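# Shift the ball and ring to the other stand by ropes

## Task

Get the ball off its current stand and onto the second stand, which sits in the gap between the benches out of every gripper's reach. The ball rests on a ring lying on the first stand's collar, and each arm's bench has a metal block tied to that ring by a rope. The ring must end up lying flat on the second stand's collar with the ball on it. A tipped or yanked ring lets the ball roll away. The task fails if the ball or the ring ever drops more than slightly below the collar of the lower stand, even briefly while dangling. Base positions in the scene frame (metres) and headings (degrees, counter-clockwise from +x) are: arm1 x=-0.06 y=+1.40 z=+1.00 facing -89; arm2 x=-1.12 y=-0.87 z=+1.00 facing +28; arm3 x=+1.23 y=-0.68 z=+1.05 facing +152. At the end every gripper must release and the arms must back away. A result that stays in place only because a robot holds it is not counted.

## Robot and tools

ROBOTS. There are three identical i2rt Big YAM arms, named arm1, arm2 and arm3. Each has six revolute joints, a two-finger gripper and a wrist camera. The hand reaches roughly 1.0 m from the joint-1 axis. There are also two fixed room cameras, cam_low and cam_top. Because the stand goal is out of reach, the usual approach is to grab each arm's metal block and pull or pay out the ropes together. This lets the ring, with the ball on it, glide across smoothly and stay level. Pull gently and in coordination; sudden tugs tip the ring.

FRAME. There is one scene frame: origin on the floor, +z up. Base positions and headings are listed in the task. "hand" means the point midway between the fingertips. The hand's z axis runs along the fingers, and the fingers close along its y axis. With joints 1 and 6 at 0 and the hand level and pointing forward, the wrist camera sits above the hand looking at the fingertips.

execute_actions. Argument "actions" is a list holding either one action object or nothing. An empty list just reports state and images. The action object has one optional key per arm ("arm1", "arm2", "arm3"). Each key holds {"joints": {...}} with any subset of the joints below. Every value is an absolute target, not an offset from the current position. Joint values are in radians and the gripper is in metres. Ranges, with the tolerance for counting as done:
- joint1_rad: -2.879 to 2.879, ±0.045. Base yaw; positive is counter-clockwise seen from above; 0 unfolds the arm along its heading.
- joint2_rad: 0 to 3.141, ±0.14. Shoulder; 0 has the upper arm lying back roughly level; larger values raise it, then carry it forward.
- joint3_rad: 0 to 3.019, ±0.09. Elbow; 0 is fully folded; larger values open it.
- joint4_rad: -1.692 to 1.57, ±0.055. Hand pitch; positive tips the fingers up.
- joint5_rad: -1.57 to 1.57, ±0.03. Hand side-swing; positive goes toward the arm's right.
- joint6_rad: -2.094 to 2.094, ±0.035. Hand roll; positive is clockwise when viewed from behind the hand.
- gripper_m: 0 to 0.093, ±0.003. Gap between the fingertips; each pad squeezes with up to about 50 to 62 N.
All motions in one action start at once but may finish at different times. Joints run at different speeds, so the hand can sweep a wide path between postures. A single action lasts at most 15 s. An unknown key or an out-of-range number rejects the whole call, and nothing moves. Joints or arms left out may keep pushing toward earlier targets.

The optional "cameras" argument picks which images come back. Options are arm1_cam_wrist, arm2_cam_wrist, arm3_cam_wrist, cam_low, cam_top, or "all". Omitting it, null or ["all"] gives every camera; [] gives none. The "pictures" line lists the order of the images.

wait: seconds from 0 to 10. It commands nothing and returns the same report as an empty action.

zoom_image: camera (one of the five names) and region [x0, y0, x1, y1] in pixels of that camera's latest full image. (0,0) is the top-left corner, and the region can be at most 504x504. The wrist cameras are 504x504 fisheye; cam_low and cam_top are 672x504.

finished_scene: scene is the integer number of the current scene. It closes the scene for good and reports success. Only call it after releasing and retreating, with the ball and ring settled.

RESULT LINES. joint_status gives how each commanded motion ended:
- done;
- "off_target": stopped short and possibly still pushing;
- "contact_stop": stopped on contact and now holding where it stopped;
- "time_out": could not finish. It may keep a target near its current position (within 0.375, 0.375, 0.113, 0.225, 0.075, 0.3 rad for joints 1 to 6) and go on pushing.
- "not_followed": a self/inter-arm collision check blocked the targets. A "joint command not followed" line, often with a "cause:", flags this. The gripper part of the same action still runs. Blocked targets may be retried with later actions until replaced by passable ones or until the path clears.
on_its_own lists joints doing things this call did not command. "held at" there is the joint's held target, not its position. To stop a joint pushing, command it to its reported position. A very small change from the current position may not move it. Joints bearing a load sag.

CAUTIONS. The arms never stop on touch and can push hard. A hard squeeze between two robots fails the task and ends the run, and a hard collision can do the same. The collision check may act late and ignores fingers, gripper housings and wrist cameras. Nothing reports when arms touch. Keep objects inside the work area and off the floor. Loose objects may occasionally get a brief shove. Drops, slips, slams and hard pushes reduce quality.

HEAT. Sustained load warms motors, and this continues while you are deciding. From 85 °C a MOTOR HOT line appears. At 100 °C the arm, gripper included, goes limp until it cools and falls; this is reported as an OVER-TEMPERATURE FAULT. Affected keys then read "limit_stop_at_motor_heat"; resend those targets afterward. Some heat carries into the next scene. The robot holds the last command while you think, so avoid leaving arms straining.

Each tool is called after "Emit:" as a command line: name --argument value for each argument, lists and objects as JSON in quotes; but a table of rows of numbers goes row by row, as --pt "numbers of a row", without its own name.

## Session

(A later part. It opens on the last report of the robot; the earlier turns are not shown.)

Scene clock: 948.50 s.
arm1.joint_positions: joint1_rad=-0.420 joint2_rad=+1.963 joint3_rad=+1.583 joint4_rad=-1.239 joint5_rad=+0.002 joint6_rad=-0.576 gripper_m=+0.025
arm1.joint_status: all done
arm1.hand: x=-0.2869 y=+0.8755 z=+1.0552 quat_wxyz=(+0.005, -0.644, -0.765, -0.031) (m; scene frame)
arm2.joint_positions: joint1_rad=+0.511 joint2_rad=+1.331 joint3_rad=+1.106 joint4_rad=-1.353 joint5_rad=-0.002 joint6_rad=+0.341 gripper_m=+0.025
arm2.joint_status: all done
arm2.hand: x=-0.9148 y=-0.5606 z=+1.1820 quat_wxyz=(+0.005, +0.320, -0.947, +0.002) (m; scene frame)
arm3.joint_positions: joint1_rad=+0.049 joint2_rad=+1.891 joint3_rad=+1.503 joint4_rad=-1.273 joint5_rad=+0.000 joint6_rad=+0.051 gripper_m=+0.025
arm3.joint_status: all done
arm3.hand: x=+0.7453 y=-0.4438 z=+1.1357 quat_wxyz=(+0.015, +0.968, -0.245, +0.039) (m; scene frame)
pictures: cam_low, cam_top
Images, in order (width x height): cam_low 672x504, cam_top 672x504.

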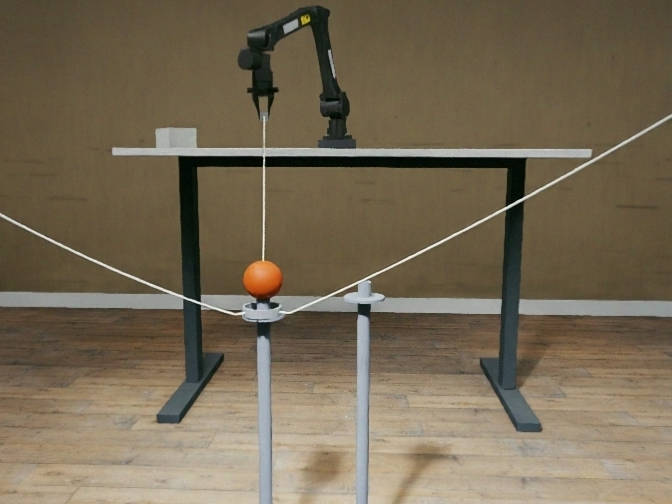

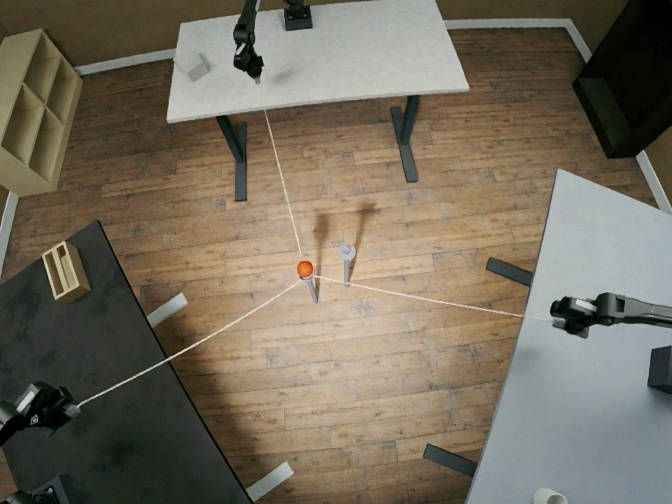

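Emit:
execute_actions --actions '[{"arm1":{"joints":{"joint4_rad":-1.284}},"arm2":{"joints":{"joint4_rad":-1.388}},"arm3":{"joints":{"joint4_rad":-1.317}}}]' --cameras '["cam_low","cam_top"]'

Emit:
zoom_image --camera "cam_low" --region '[220, 250, 320, 335]'

Emit:
zoom_image --camera "cam_top" --region '[270, 230, 370, 310]'

Scene clock: 1043.37 s.
arm1.joint_positions: joint1_rad=-0.420 joint2_rad=+1.963 joint3_rad=+1.583 joint4_rad=-1.269 joint5_rad=+0.002 joint6_rad=-0.576 gripper_m=+0.025
arm1.joint_status: all done
arm1.hand: x=-0.2840 y=+0.8822 z=+1.0557 quat_wxyz=(+0.009, -0.643, -0.764, -0.045) (m; scene frame)
arm2.joint_positions: joint1_rad=+0.511 joint2_rad=+1.331 joint3_rad=+1.106 joint4_rad=-1.377 joint5_rad=-0.002 joint6_rad=+0.341 gripper_m=+0.025
arm2.joint_status: all done
arm2.hand: x=-0.9180 y=-0.5655 z=+1.1822 quat_wxyz=(+0.014, +0.320, -0.947, +0.010) (m; scene frame)
arm3.joint_positions: joint1_rad=+0.049 joint2_rad=+1.891 joint3_rad=+1.503 joint4_rad=-1.305 joint5_rad=+0.000 joint6_rad=+0.051 gripper_m=+0.025
arm3.joint_status: all done
arm3.hand: x=+0.7522 y=-0.4471 z=+1.1365 quat_wxyz=(+0.018, +0.968, -0.245, +0.054) (m; scene frame)
pictures: cam_low, cam_top
Images, in order (width x height): cam_low 672x504, cam_top 672x504.

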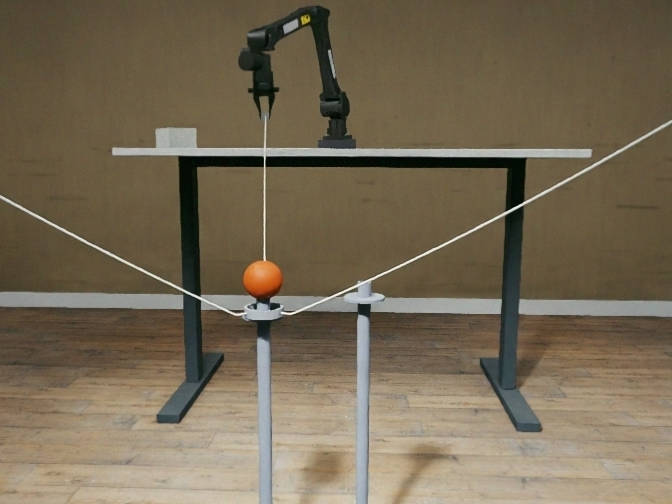

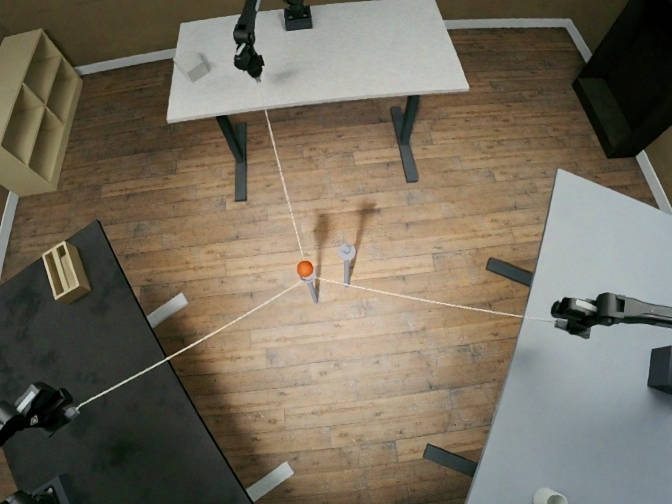

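Region (220, 250, 320, 335) of cam_low's 672x504 image, scaled by 5.040, with more detail than that image has; it fills the top 428 rows of this view, and the rest is white.

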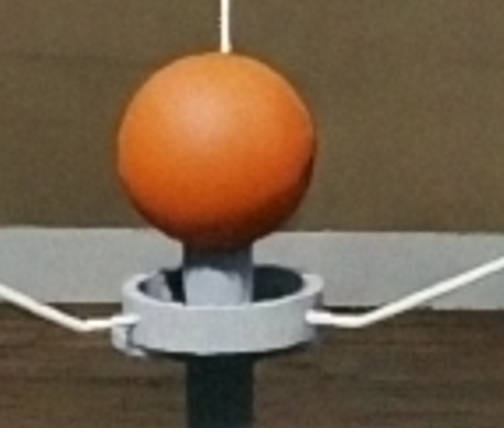

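Region (270, 230, 370, 310) of cam_top's 672x504 image, scaled by 5.040, with more detail than that image has; it fills the top 403 rows of this view, and the rest is white.

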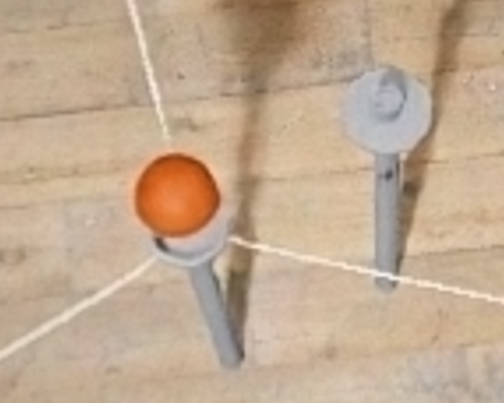

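Emit:
execute_actions --actions '[{"arm1":{"joints":{"joint4_rad":-1.318}}}]' --cameras '["cam_low","cam_top"]'

Emit:
zoom_image --camera "cam_low" --region '[220, 250, 320, 335]'

Emit:
zoom_image --camera "cam_top" --region '[270, 230, 370, 310]'

Scene clock: 1050.97 s.
arm1.joint_positions: joint1_rad=-0.420 joint2_rad=+1.963 joint3_rad=+1.583 joint4_rad=-1.302 joint5_rad=+0.002 joint6_rad=-0.576 gripper_m=+0.025
arm1.joint_status: all done
arm1.hand: x=-0.2808 y=+0.8897 z=+1.0566 quat_wxyz=(+0.014, -0.642, -0.764, -0.061) (m; scene frame)
arm2.joint_positions: joint1_rad=+0.511 joint2_rad=+1.331 joint3_rad=+1.106 joint4_rad=-1.377 joint5_rad=-0.002 joint6_rad=+0.341 gripper_m=+0.025
arm2.joint_status: not commanded
arm2.hand: x=-0.9180 y=-0.5655 z=+1.1822 quat_wxyz=(+0.014, +0.320, -0.947, +0.010) (m; scene frame)
arm3.joint_positions: joint1_rad=+0.049 joint2_rad=+1.891 joint3_rad=+1.503 joint4_rad=-1.305 joint5_rad=+0.000 joint6_rad=+0.051 gripper_m=+0.025
arm3.joint_status: not commanded
arm3.hand: x=+0.7522 y=-0.4471 z=+1.1365 quat_wxyz=(+0.018, +0.968, -0.245, +0.054) (m; scene frame)
pictures: cam_low, cam_top
Images, in order (width x height): cam_low 672x504, cam_top 672x504.

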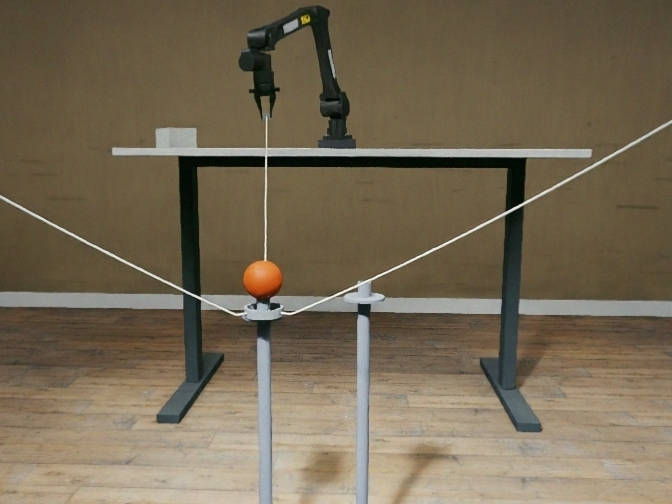

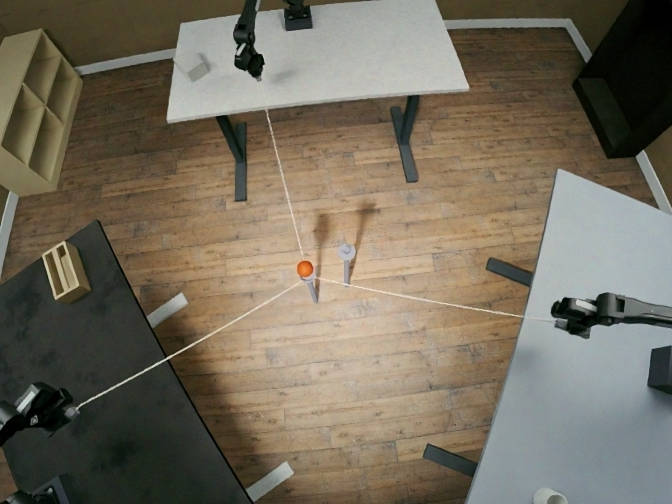

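Region (220, 250, 320, 335) of cam_low's 672x504 image, scaled by 5.040, with more detail than that image has; it fills the top 428 rows of this view, and the rest is white.

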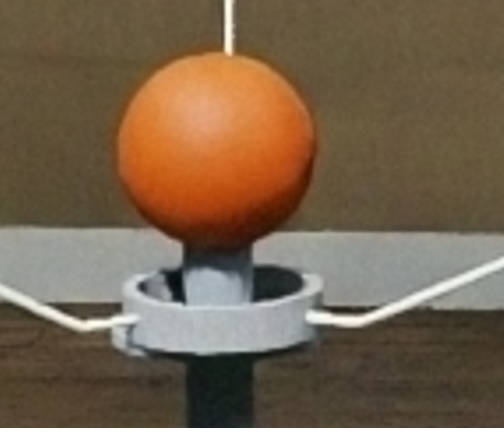

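Region (270, 230, 370, 310) of cam_top's 672x504 image, scaled by 5.040, with more detail than that image has; it fills the top 403 rows of this view, and the rest is white.

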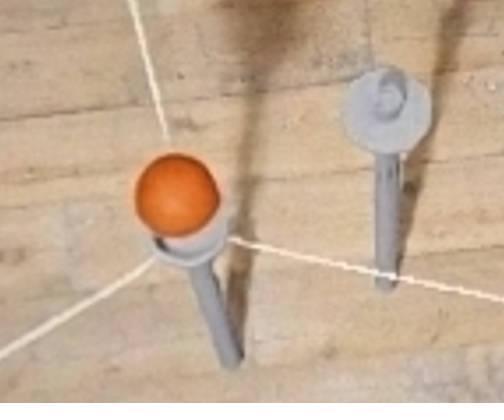

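Emit:
execute_actions --actions '[{"arm1":{"joints":{"joint2_rad":1.908}}}]' --cameras '["cam_low","cam_top"]'

Emit:
zoom_image --camera "cam_low" --region '[220, 250, 320, 335]'

Emit:
zoom_image --camera "cam_top" --region '[270, 230, 370, 310]'

Scene clock: 1074.37 s.
arm1.joint_positions: joint1_rad=-0.420 joint2_rad=+1.946 joint3_rad=+1.583 joint4_rad=-1.302 joint5_rad=+0.002 joint6_rad=-0.576 gripper_m=+0.025
arm1.joint_status: all done
arm1.hand: x=-0.2813 y=+0.8887 z=+1.0662 quat_wxyz=(+0.012, -0.643, -0.764, -0.053) (m; scene frame)
arm2.joint_positions: joint1_rad=+0.511 joint2_rad=+1.331 joint3_rad=+1.106 joint4_rad=-1.377 joint5_rad=-0.002 joint6_rad=+0.341 gripper_m=+0.025
arm2.joint_status: not commanded
arm2.hand: x=-0.9180 y=-0.5655 z=+1.1822 quat_wxyz=(+0.014, +0.320, -0.947, +0.010) (m; scene frame)
arm3.joint_positions: joint1_rad=+0.049 joint2_rad=+1.891 joint3_rad=+1.503 joint4_rad=-1.305 joint5_rad=+0.000 joint6_rad=+0.051 gripper_m=+0.025
arm3.joint_status: not commanded
arm3.hand: x=+0.7522 y=-0.4471 z=+1.1365 quat_wxyz=(+0.018, +0.968, -0.245, +0.054) (m; scene frame)
pictures: cam_low, cam_top
Images, in order (width x height): cam_low 672x504, cam_top 672x504.

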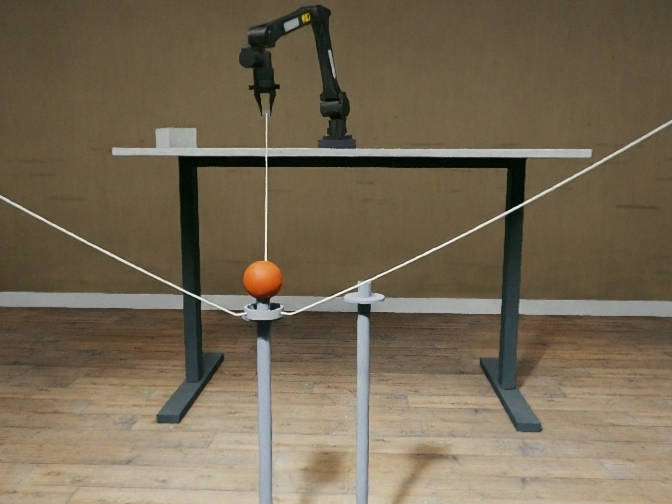

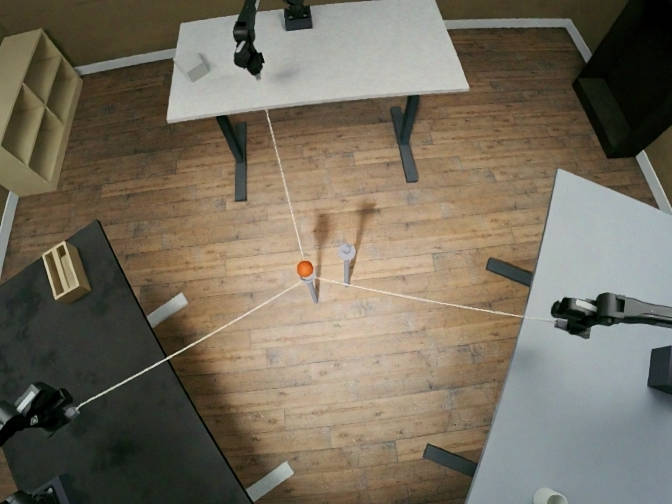

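Region (220, 250, 320, 335) of cam_low's 672x504 image, scaled by 5.040, with more detail than that image has; it fills the top 428 rows of this view, and the rest is white.

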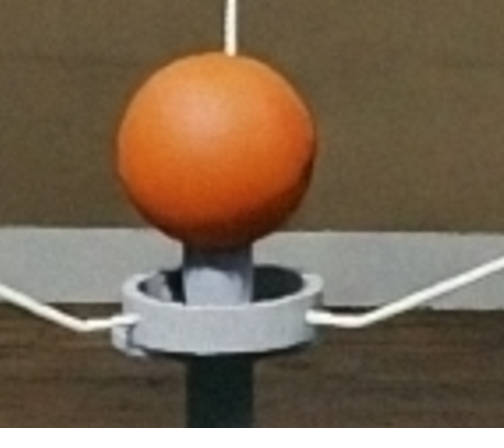

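Region (270, 230, 370, 310) of cam_top's 672x504 image, scaled by 5.040, with more detail than that image has; it fills the top 403 rows of this view, and the rest is white.

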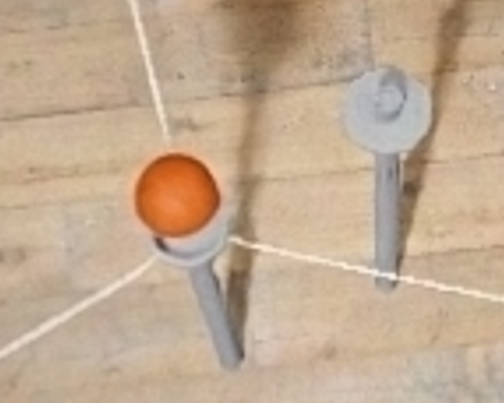

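Emit:
execute_actions --actions '[{"arm1":{"joints":{"joint2_rad":1.89,"joint4_rad":-1.345}}}]' --cameras '["cam_low","cam_top","arm1_cam_wrist"]'

Emit:
zoom_image --camera "cam_low" --region '[220, 250, 320, 335]'

Emit:
zoom_image --camera "cam_top" --region '[270, 230, 370, 310]'

Scene clock: 1085.97 s.
arm1.joint_positions: joint1_rad=-0.420 joint2_rad=+1.929 joint3_rad=+1.583 joint4_rad=-1.328 joint5_rad=+0.002 joint6_rad=-0.576 gripper_m=+0.025
arm1.joint_status: all done
arm1.hand: x=-0.2793 y=+0.8936 z=+1.0755 quat_wxyz=(+0.013, -0.643, -0.764, -0.057) (m; scene frame)
arm2.joint_positions: joint1_rad=+0.511 joint2_rad=+1.331 joint3_rad=+1.106 joint4_rad=-1.377 joint5_rad=-0.002 joint6_rad=+0.341 gripper_m=+0.025
arm2.joint_status: not commanded
arm2.hand: x=-0.9180 y=-0.5655 z=+1.1822 quat_wxyz=(+0.014, +0.320, -0.947, +0.010) (m; scene frame)
arm3.joint_positions: joint1_rad=+0.049 joint2_rad=+1.891 joint3_rad=+1.503 joint4_rad=-1.305 joint5_rad=+0.000 joint6_rad=+0.051 gripper_m=+0.025
arm3.joint_status: not commanded
arm3.hand: x=+0.7522 y=-0.4471 z=+1.1365 quat_wxyz=(+0.018, +0.968, -0.245, +0.054) (m; scene frame)
pictures: arm1_cam_wrist, cam_low, cam_top
Images, in order (width x height): arm1_cam_wrist 504x504, cam_low 672x504, cam_top 672x504.

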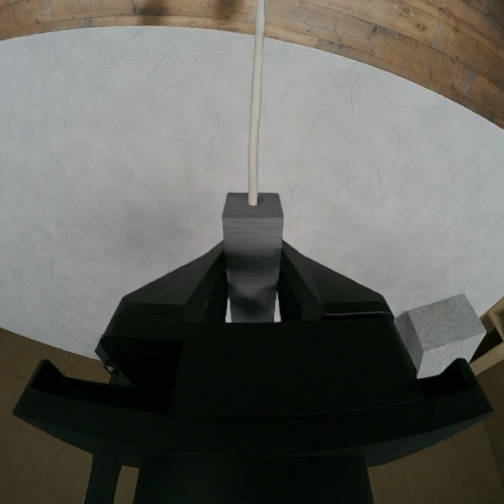

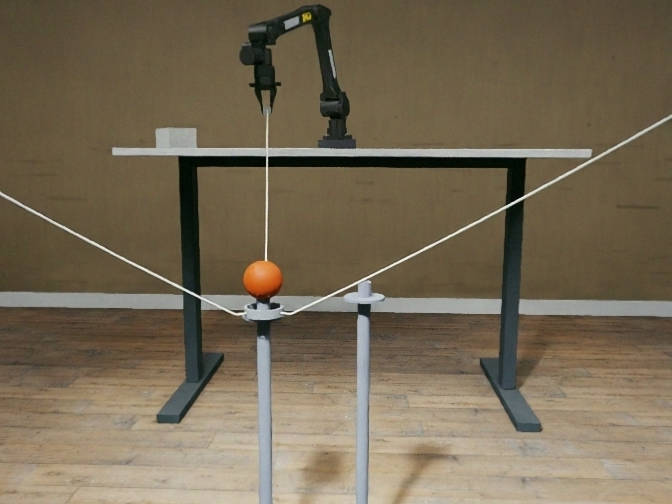

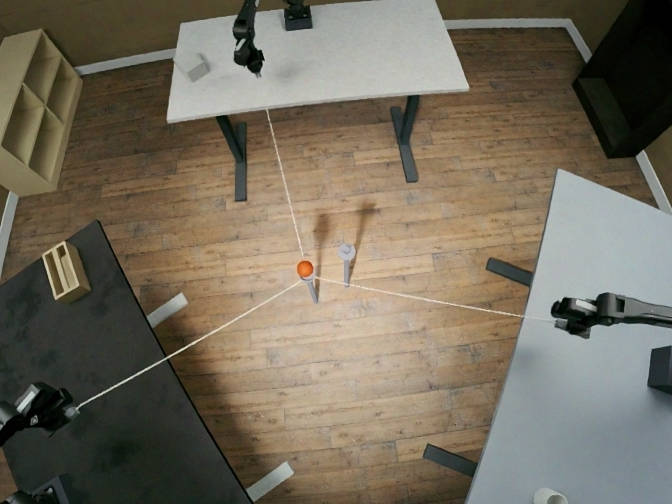

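Region (220, 250, 320, 335) of cam_low's 672x504 image, scaled by 5.040, with more detail than that image has; it fills the top 428 rows of this view, and the rest is white.

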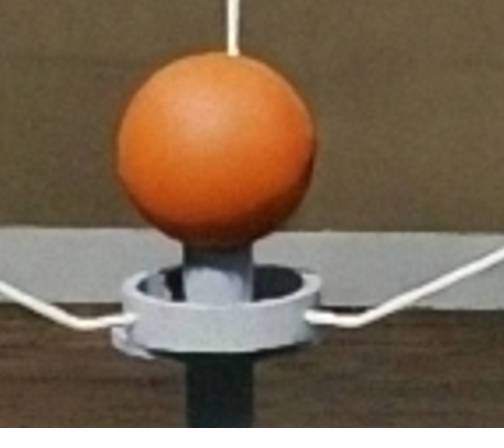

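Region (270, 230, 370, 310) of cam_top's 672x504 image, scaled by 5.040, with more detail than that image has; it fills the top 403 rows of this view, and the rest is white.

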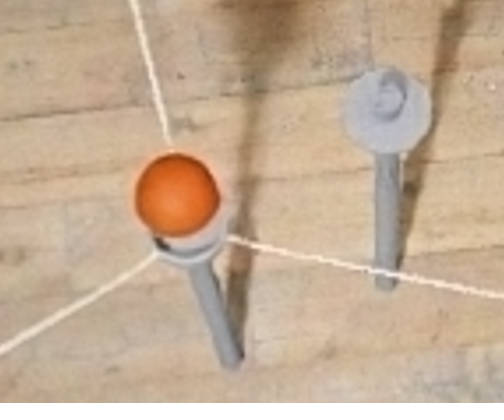

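Emit:
execute_actions --actions '[{"arm1":{"joints":{"joint2_rad":1.87,"joint4_rad":-1.385}}}]' --cameras '["cam_low","cam_top"]'

Emit:
zoom_image --camera "cam_low" --region '[220, 250, 320, 335]'

Emit:
zoom_image --camera "cam_top" --region '[270, 230, 370, 310]'

Scene clock: 1100.97 s.
arm1.joint_positions: joint1_rad=-0.420 joint2_rad=+1.910 joint3_rad=+1.583 joint4_rad=-1.364 joint5_rad=+0.002 joint6_rad=-0.576 gripper_m=+0.025
arm1.joint_status: all done
arm1.hand: x=-0.2763 y=+0.9011 z=+1.0868 quat_wxyz=(+0.015, -0.642, -0.764, -0.065) (m; scene frame)
arm2.joint_positions: joint1_rad=+0.511 joint2_rad=+1.331 joint3_rad=+1.106 joint4_rad=-1.377 joint5_rad=-0.002 joint6_rad=+0.341 gripper_m=+0.025
arm2.joint_status: not commanded
arm2.hand: x=-0.9180 y=-0.5655 z=+1.1822 quat_wxyz=(+0.014, +0.320, -0.947, +0.010) (m; scene frame)
arm3.joint_positions: joint1_rad=+0.049 joint2_rad=+1.891 joint3_rad=+1.503 joint4_rad=-1.305 joint5_rad=+0.000 joint6_rad=+0.051 gripper_m=+0.025
arm3.joint_status: not commanded
arm3.hand: x=+0.7522 y=-0.4471 z=+1.1365 quat_wxyz=(+0.018, +0.968, -0.245, +0.054) (m; scene frame)
pictures: cam_low, cam_top
Images, in order (width x height): cam_low 672x504, cam_top 672x504.

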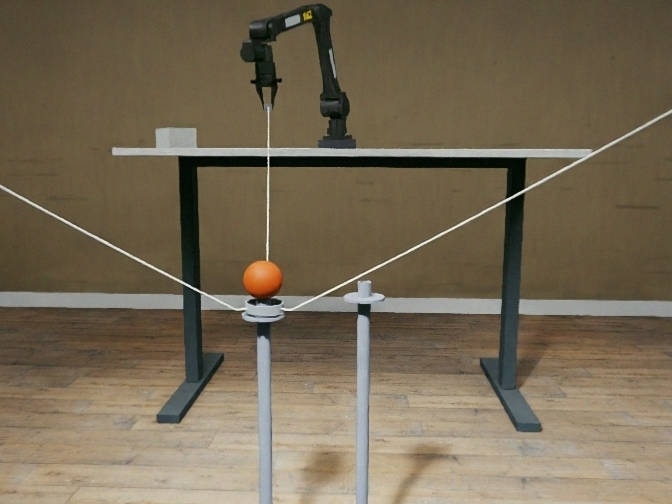

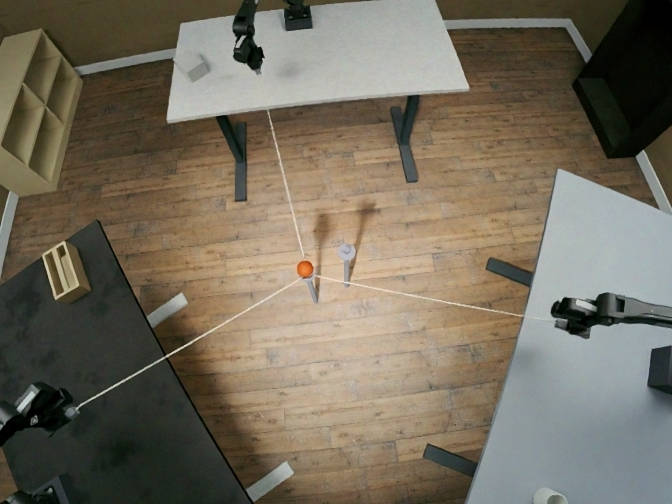

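Region (220, 250, 320, 335) of cam_low's 672x504 image, scaled by 5.040, with more detail than that image has; it fills the top 428 rows of this view, and the rest is white.

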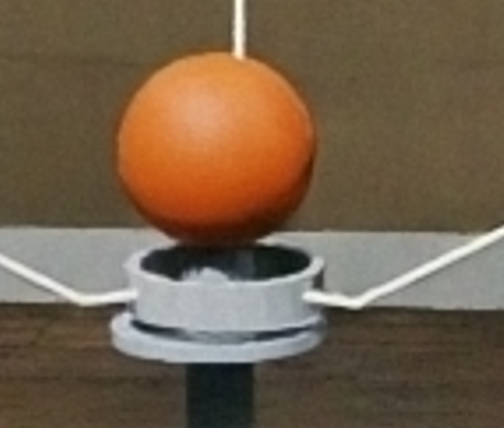

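Region (270, 230, 370, 310) of cam_top's 672x504 image, scaled by 5.040, with more detail than that image has; it fills the top 403 rows of this view, and the rest is white.

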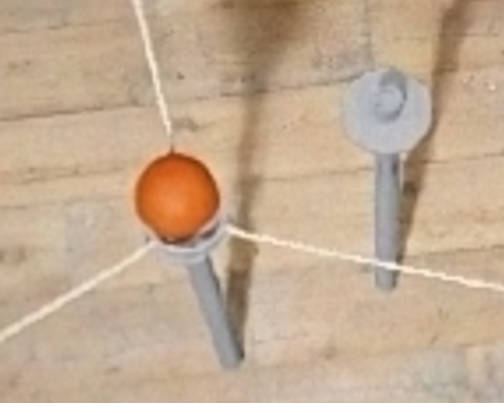

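Emit:
execute_actions --actions '[]' --cameras '["cam_low","cam_top"]'

Emit:
zoom_image --camera "cam_low" --region '[220, 250, 320, 335]'

Emit:
zoom_image --camera "cam_top" --region '[280, 245, 330, 295]'

Scene clock: 1108.27 s.
arm1.joint_positions: joint1_rad=-0.420 joint2_rad=+1.910 joint3_rad=+1.583 joint4_rad=-1.364 joint5_rad=+0.002 joint6_rad=-0.576 gripper_m=+0.025
arm1.joint_status: all done
arm1.hand: x=-0.2763 y=+0.9011 z=+1.0868 quat_wxyz=(+0.015, -0.642, -0.764, -0.065) (m; scene frame)
arm2.joint_positions: joint1_rad=+0.511 joint2_rad=+1.331 joint3_rad=+1.106 joint4_rad=-1.377 joint5_rad=-0.002 joint6_rad=+0.341 gripper_m=+0.025
arm2.joint_status: not commanded
arm2.hand: x=-0.9180 y=-0.5655 z=+1.1822 quat_wxyz=(+0.014, +0.320, -0.947, +0.010) (m; scene frame)
arm3.joint_positions: joint1_rad=+0.049 joint2_rad=+1.891 joint3_rad=+1.503 joint4_rad=-1.305 joint5_rad=+0.000 joint6_rad=+0.051 gripper_m=+0.025
arm3.joint_status: not commanded
arm3.hand: x=+0.7522 y=-0.4471 z=+1.1365 quat_wxyz=(+0.018, +0.968, -0.245, +0.054) (m; scene frame)
pictures: cam_low, cam_top
Images, in order (width x height): cam_low 672x504, cam_top 672x504.

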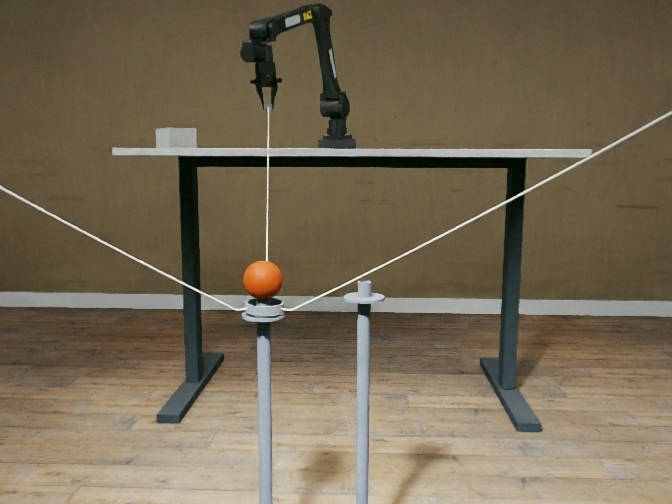

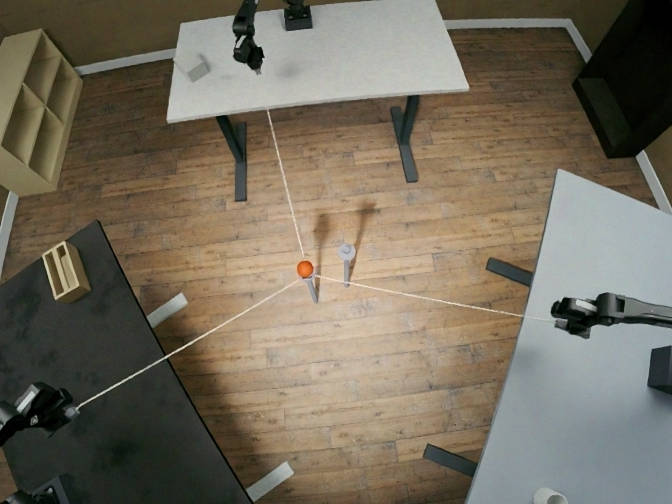

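Region (220, 250, 320, 335) of cam_low's 672x504 image, scaled by 5.040, with more detail than that image has; it fills the top 428 rows of this view, and the rest is white.

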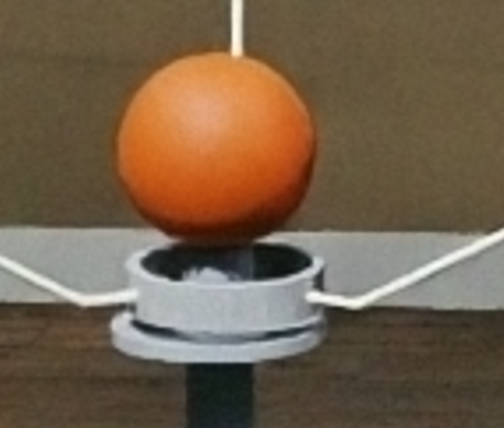

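Region (280, 245, 330, 295) of cam_top's 672x504 image, scaled by 10.080, with more detail than that image has.

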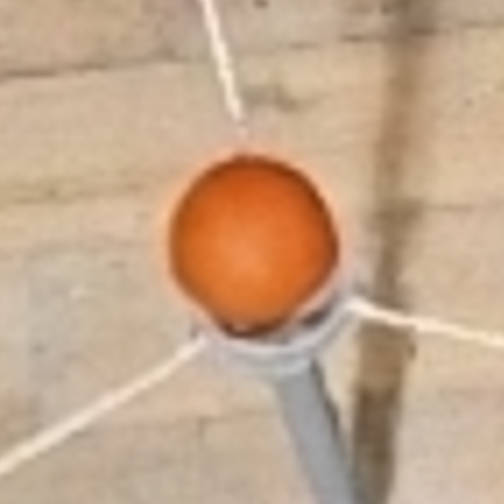

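Emit:
execute_actions --actions '[{"arm1":{"joints":{"joint2_rad":1.846}},"arm2":{"joints":{"joint4_rad":-1.432}},"arm3":{"joints":{"joint2_rad":1.842}}}]' --cameras '["cam_low","cam_top"]'

Emit:
zoom_image --camera "cam_low" --region '[220, 250, 320, 335]'

Emit:
zoom_image --camera "cam_top" --region '[280, 245, 330, 295]'

Scene clock: 1131.00 s.
arm1.joint_positions: joint1_rad=-0.420 joint2_rad=+1.884 joint3_rad=+1.583 joint4_rad=-1.364 joint5_rad=+0.002 joint6_rad=-0.576 gripper_m=+0.025
arm1.joint_status: all done
arm1.hand: x=-0.2767 y=+0.9004 z=+1.1006 quat_wxyz=(+0.012, -0.643, -0.764, -0.053) (m; scene frame)
arm2.joint_positions: joint1_rad=+0.511 joint2_rad=+1.331 joint3_rad=+1.106 joint4_rad=-1.418 joint5_rad=-0.002 joint6_rad=+0.341 gripper_m=+0.025
arm2.joint_status: all done
arm2.hand: x=-0.9236 y=-0.5741 z=+1.1827 quat_wxyz=(+0.031, +0.320, -0.947, +0.022) (m; scene frame)
arm3.joint_positions: joint1_rad=+0.049 joint2_rad=+1.876 joint3_rad=+1.503 joint4_rad=-1.305 joint5_rad=+0.000 joint6_rad=+0.051 gripper_m=+0.025
arm3.joint_status: all done
arm3.hand: x=+0.7517 y=-0.4467 z=+1.1439 quat_wxyz=(+0.017, +0.968, -0.245, +0.047) (m; scene frame)
pictures: cam_low, cam_top
Images, in order (width x height): cam_low 672x504, cam_top 672x504.

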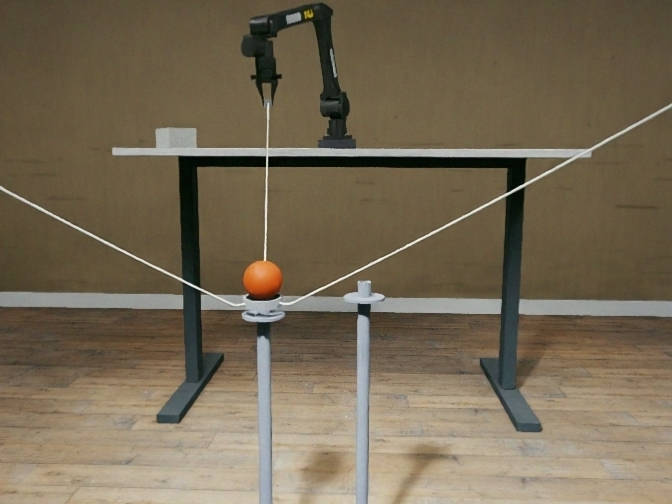

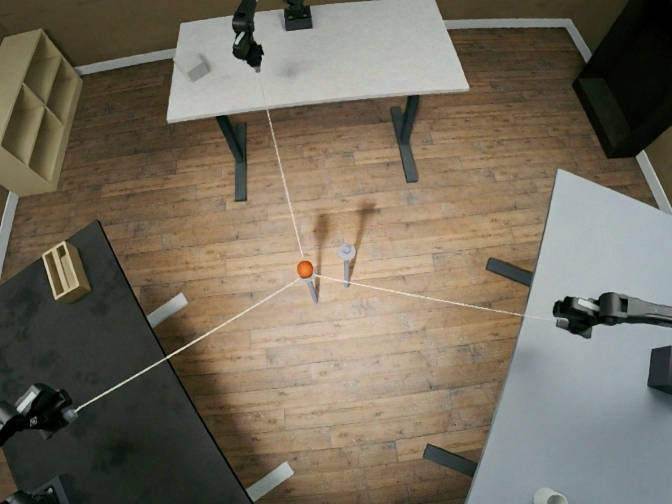

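Region (220, 250, 320, 335) of cam_low's 672x504 image, scaled by 5.040, with more detail than that image has; it fills the top 428 rows of this view, and the rest is white.

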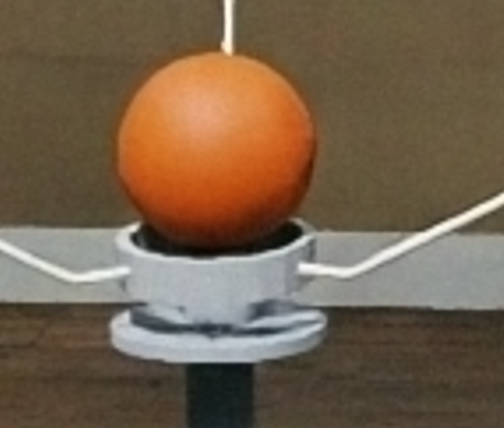

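Region (280, 245, 330, 295) of cam_top's 672x504 image, scaled by 10.080, with more detail than that image has.

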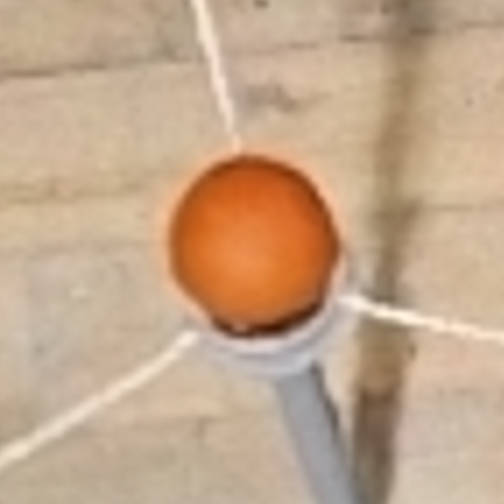

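Emit:
execute_actions --actions '[{"arm1":{"joints":{"joint4_rad":-1.417}},"arm2":{"joints":{"joint4_rad":-1.465}},"arm3":{"joints":{"joint2_rad":1.815}}}]' --cameras '["cam_low","cam_top"]'

Emit:
zoom_image --camera "cam_low" --region '[220, 250, 320, 335]'

Emit:
zoom_image --camera "cam_top" --region '[280, 245, 330, 295]'

Scene clock: 1158.20 s.
arm1.joint_positions: joint1_rad=-0.420 joint2_rad=+1.884 joint3_rad=+1.583 joint4_rad=-1.396 joint5_rad=+0.002 joint6_rad=-0.576 gripper_m=+0.025
arm1.joint_status: all done
arm1.hand: x=-0.2737 y=+0.9074 z=+1.1015 quat_wxyz=(+0.016, -0.642, -0.763, -0.068) (m; scene frame)
arm2.joint_positions: joint1_rad=+0.511 joint2_rad=+1.331 joint3_rad=+1.106 joint4_rad=-1.450 joint5_rad=-0.002 joint6_rad=+0.341 gripper_m=+0.025
arm2.joint_status: all done
arm2.hand: x=-0.9279 y=-0.5806 z=+1.1835 quat_wxyz=(+0.043, +0.319, -0.946, +0.032) (m; scene frame)
arm3.joint_positions: joint1_rad=+0.049 joint2_rad=+1.844 joint3_rad=+1.503 joint4_rad=-1.305 joint5_rad=+0.000 joint6_rad=+0.051 gripper_m=+0.025
arm3.joint_status: all done
arm3.hand: x=+0.7509 y=-0.4461 z=+1.1602 quat_wxyz=(+0.014, +0.969, -0.246, +0.032) (m; scene frame)
pictures: cam_low, cam_top
Images, in order (width x height): cam_low 672x504, cam_top 672x504.

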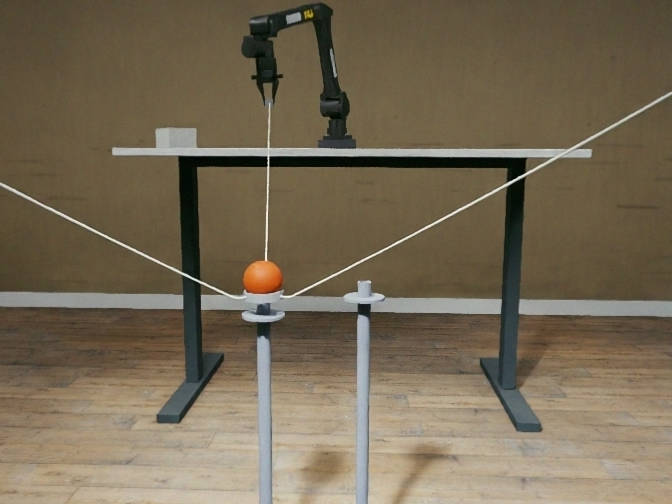

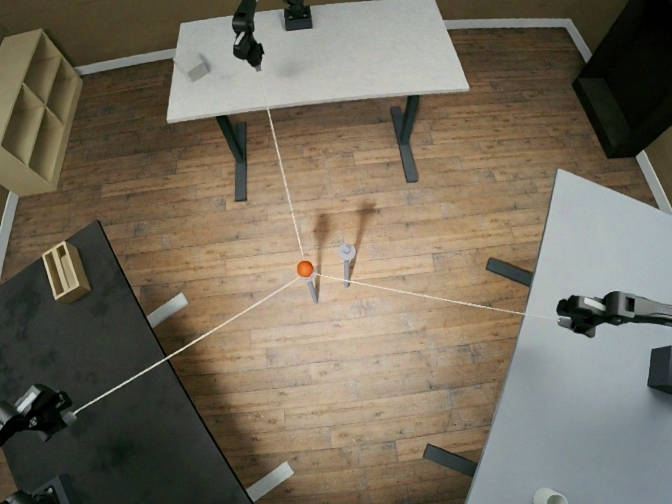

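Region (220, 250, 320, 335) of cam_low's 672x504 image, scaled by 5.040, with more detail than that image has; it fills the top 428 rows of this view, and the rest is white.

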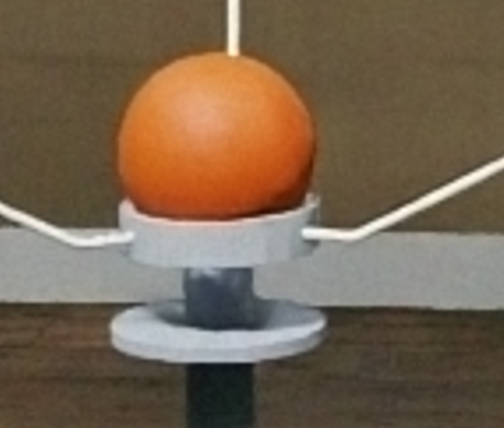

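Region (280, 245, 330, 295) of cam_top's 672x504 image, scaled by 10.080, with more detail than that image has.

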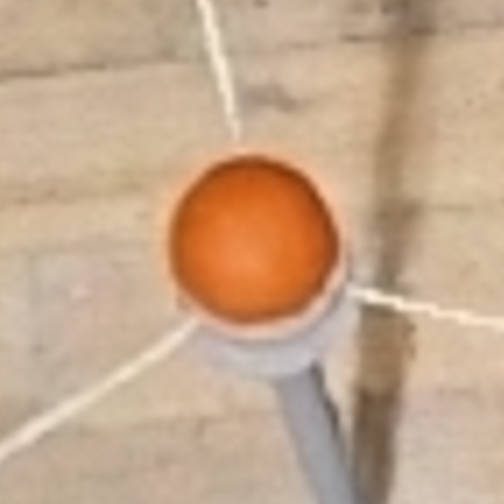

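Emit:
execute_actions --actions '[{"arm1":{"joints":{"joint4_rad":-1.449}},"arm2":{"joints":{"joint2_rad":1.298}},"arm3":{"joints":{"joint4_rad":-1.344}}}]' --cameras '["cam_low","cam_top"]'

Emit:
zoom_image --camera "cam_low" --region '[220, 235, 320, 335]'

Emit:
zoom_image --camera "cam_top" --region '[280, 245, 330, 295]'

Scene clock: 1174.77 s.
arm1.joint_positions: joint1_rad=-0.420 joint2_rad=+1.884 joint3_rad=+1.583 joint4_rad=-1.420 joint5_rad=-0.001 joint6_rad=-0.576 gripper_m=+0.025
arm1.joint_status: all done
arm1.hand: x=-0.2711 y=+0.9126 z=+1.1024 quat_wxyz=(+0.019, -0.642, -0.763, -0.080) (m; scene frame)
arm2.joint_positions: joint1_rad=+0.510 joint2_rad=+1.312 joint3_rad=+1.106 joint4_rad=-1.450 joint5_rad=-0.002 joint6_rad=+0.341 gripper_m=+0.025
arm2.joint_status: all done
arm2.hand: x=-0.9282 y=-0.5817 z=+1.1896 quat_wxyz=(+0.036, +0.319, -0.947, +0.027) (m; scene frame)
arm3.joint_positions: joint1_rad=+0.049 joint2_rad=+1.844 joint3_rad=+1.503 joint4_rad=-1.323 joint5_rad=+0.000 joint6_rad=+0.051 gripper_m=+0.025
arm3.joint_status: all done
arm3.hand: x=+0.7550 y=-0.4480 z=+1.1605 quat_wxyz=(+0.016, +0.968, -0.245, +0.041) (m; scene frame)
pictures: cam_low, cam_top
Images, in order (width x height): cam_low 672x504, cam_top 672x504.

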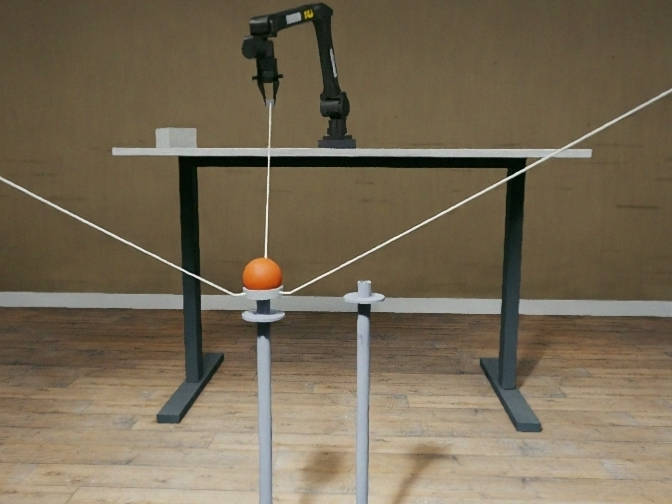

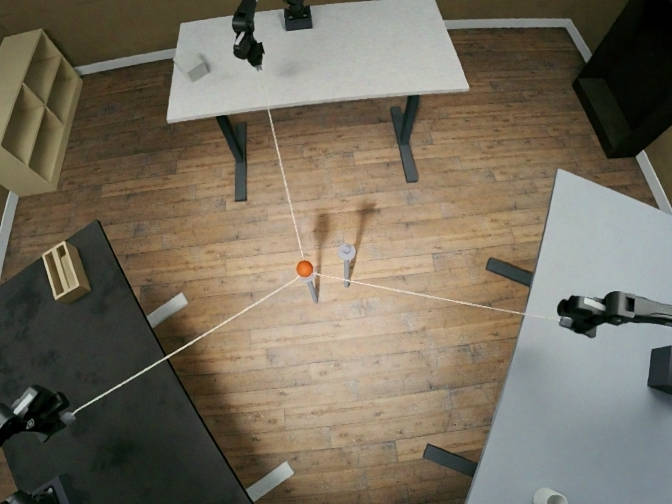

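Region (220, 235, 320, 335) of cam_low's 672x504 image, scaled by 5.040, with more detail than that image has.

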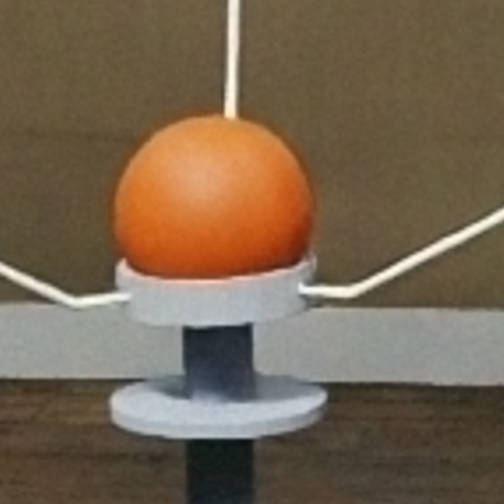

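Region (280, 245, 330, 295) of cam_top's 672x504 image, scaled by 10.080, with more detail than that image has.

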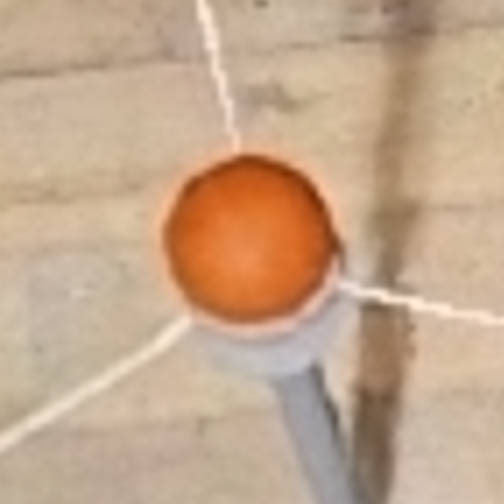

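Emit:
execute_actions --actions '[{"arm1":{"joints":{"joint2_rad":1.813}},"arm2":{"joints":{"joint2_rad":1.258}},"arm3":{"joints":{"joint4_rad":-1.381}}}]' --cameras '["cam_low","cam_top"]'

Emit:
zoom_image --camera "cam_low" --region '[220, 235, 320, 335]'

Emit:
zoom_image --camera "cam_top" --region '[280, 245, 330, 295]'

Scene clock: 1201.30 s.
arm1.joint_positions: joint1_rad=-0.420 joint2_rad=+1.854 joint3_rad=+1.583 joint4_rad=-1.420 joint5_rad=-0.001 joint6_rad=-0.576 gripper_m=+0.025
arm1.joint_status: all done
arm1.hand: x=-0.2714 y=+0.9122 z=+1.1178 quat_wxyz=(+0.014, -0.642, -0.764, -0.065) (m; scene frame)
arm2.joint_positions: joint1_rad=+0.510 joint2_rad=+1.266 joint3_rad=+1.106 joint4_rad=-1.450 joint5_rad=-0.002 joint6_rad=+0.341 gripper_m=+0.025
arm2.joint_status: all done
arm2.hand: x=-0.9299 y=-0.5843 z=+1.2044 quat_wxyz=(+0.018, +0.320, -0.947, +0.012) (m; scene frame)
arm3.joint_positions: joint1_rad=+0.049 joint2_rad=+1.844 joint3_rad=+1.503 joint4_rad=-1.359 joint5_rad=+0.000 joint6_rad=+0.051 gripper_m=+0.025
arm3.joint_status: all done
arm3.hand: x=+0.7630 y=-0.4518 z=+1.1614 quat_wxyz=(+0.019, +0.968, -0.245, +0.058) (m; scene frame)
pictures: cam_low, cam_top
Images, in order (width x height): cam_low 672x504, cam_top 672x504.

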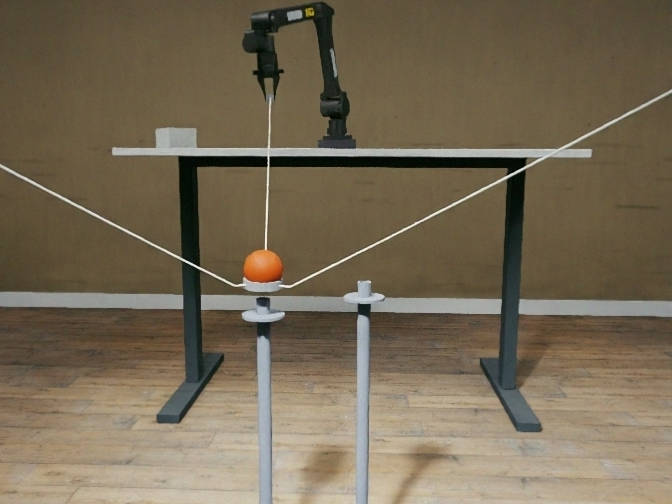

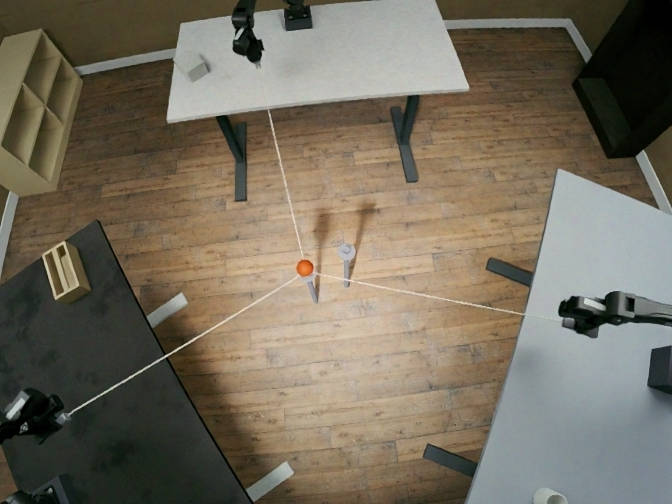

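Region (220, 235, 320, 335) of cam_low's 672x504 image, scaled by 5.040, with more detail than that image has.

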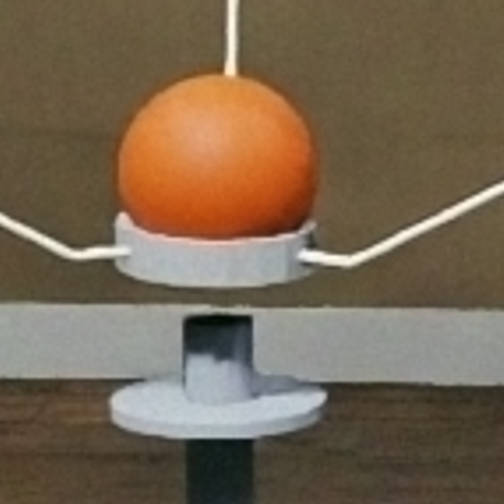

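Region (280, 245, 330, 295) of cam_top's 672x504 image, scaled by 10.080, with more detail than that image has.

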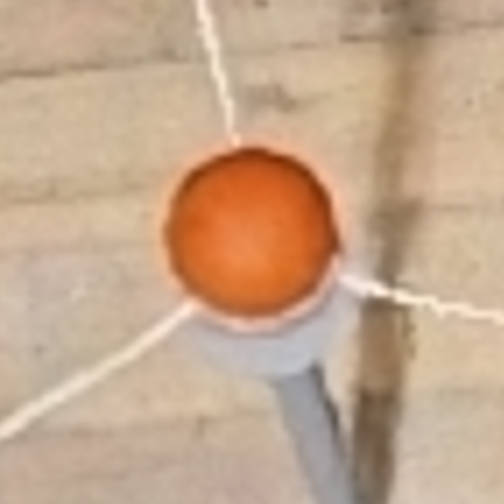

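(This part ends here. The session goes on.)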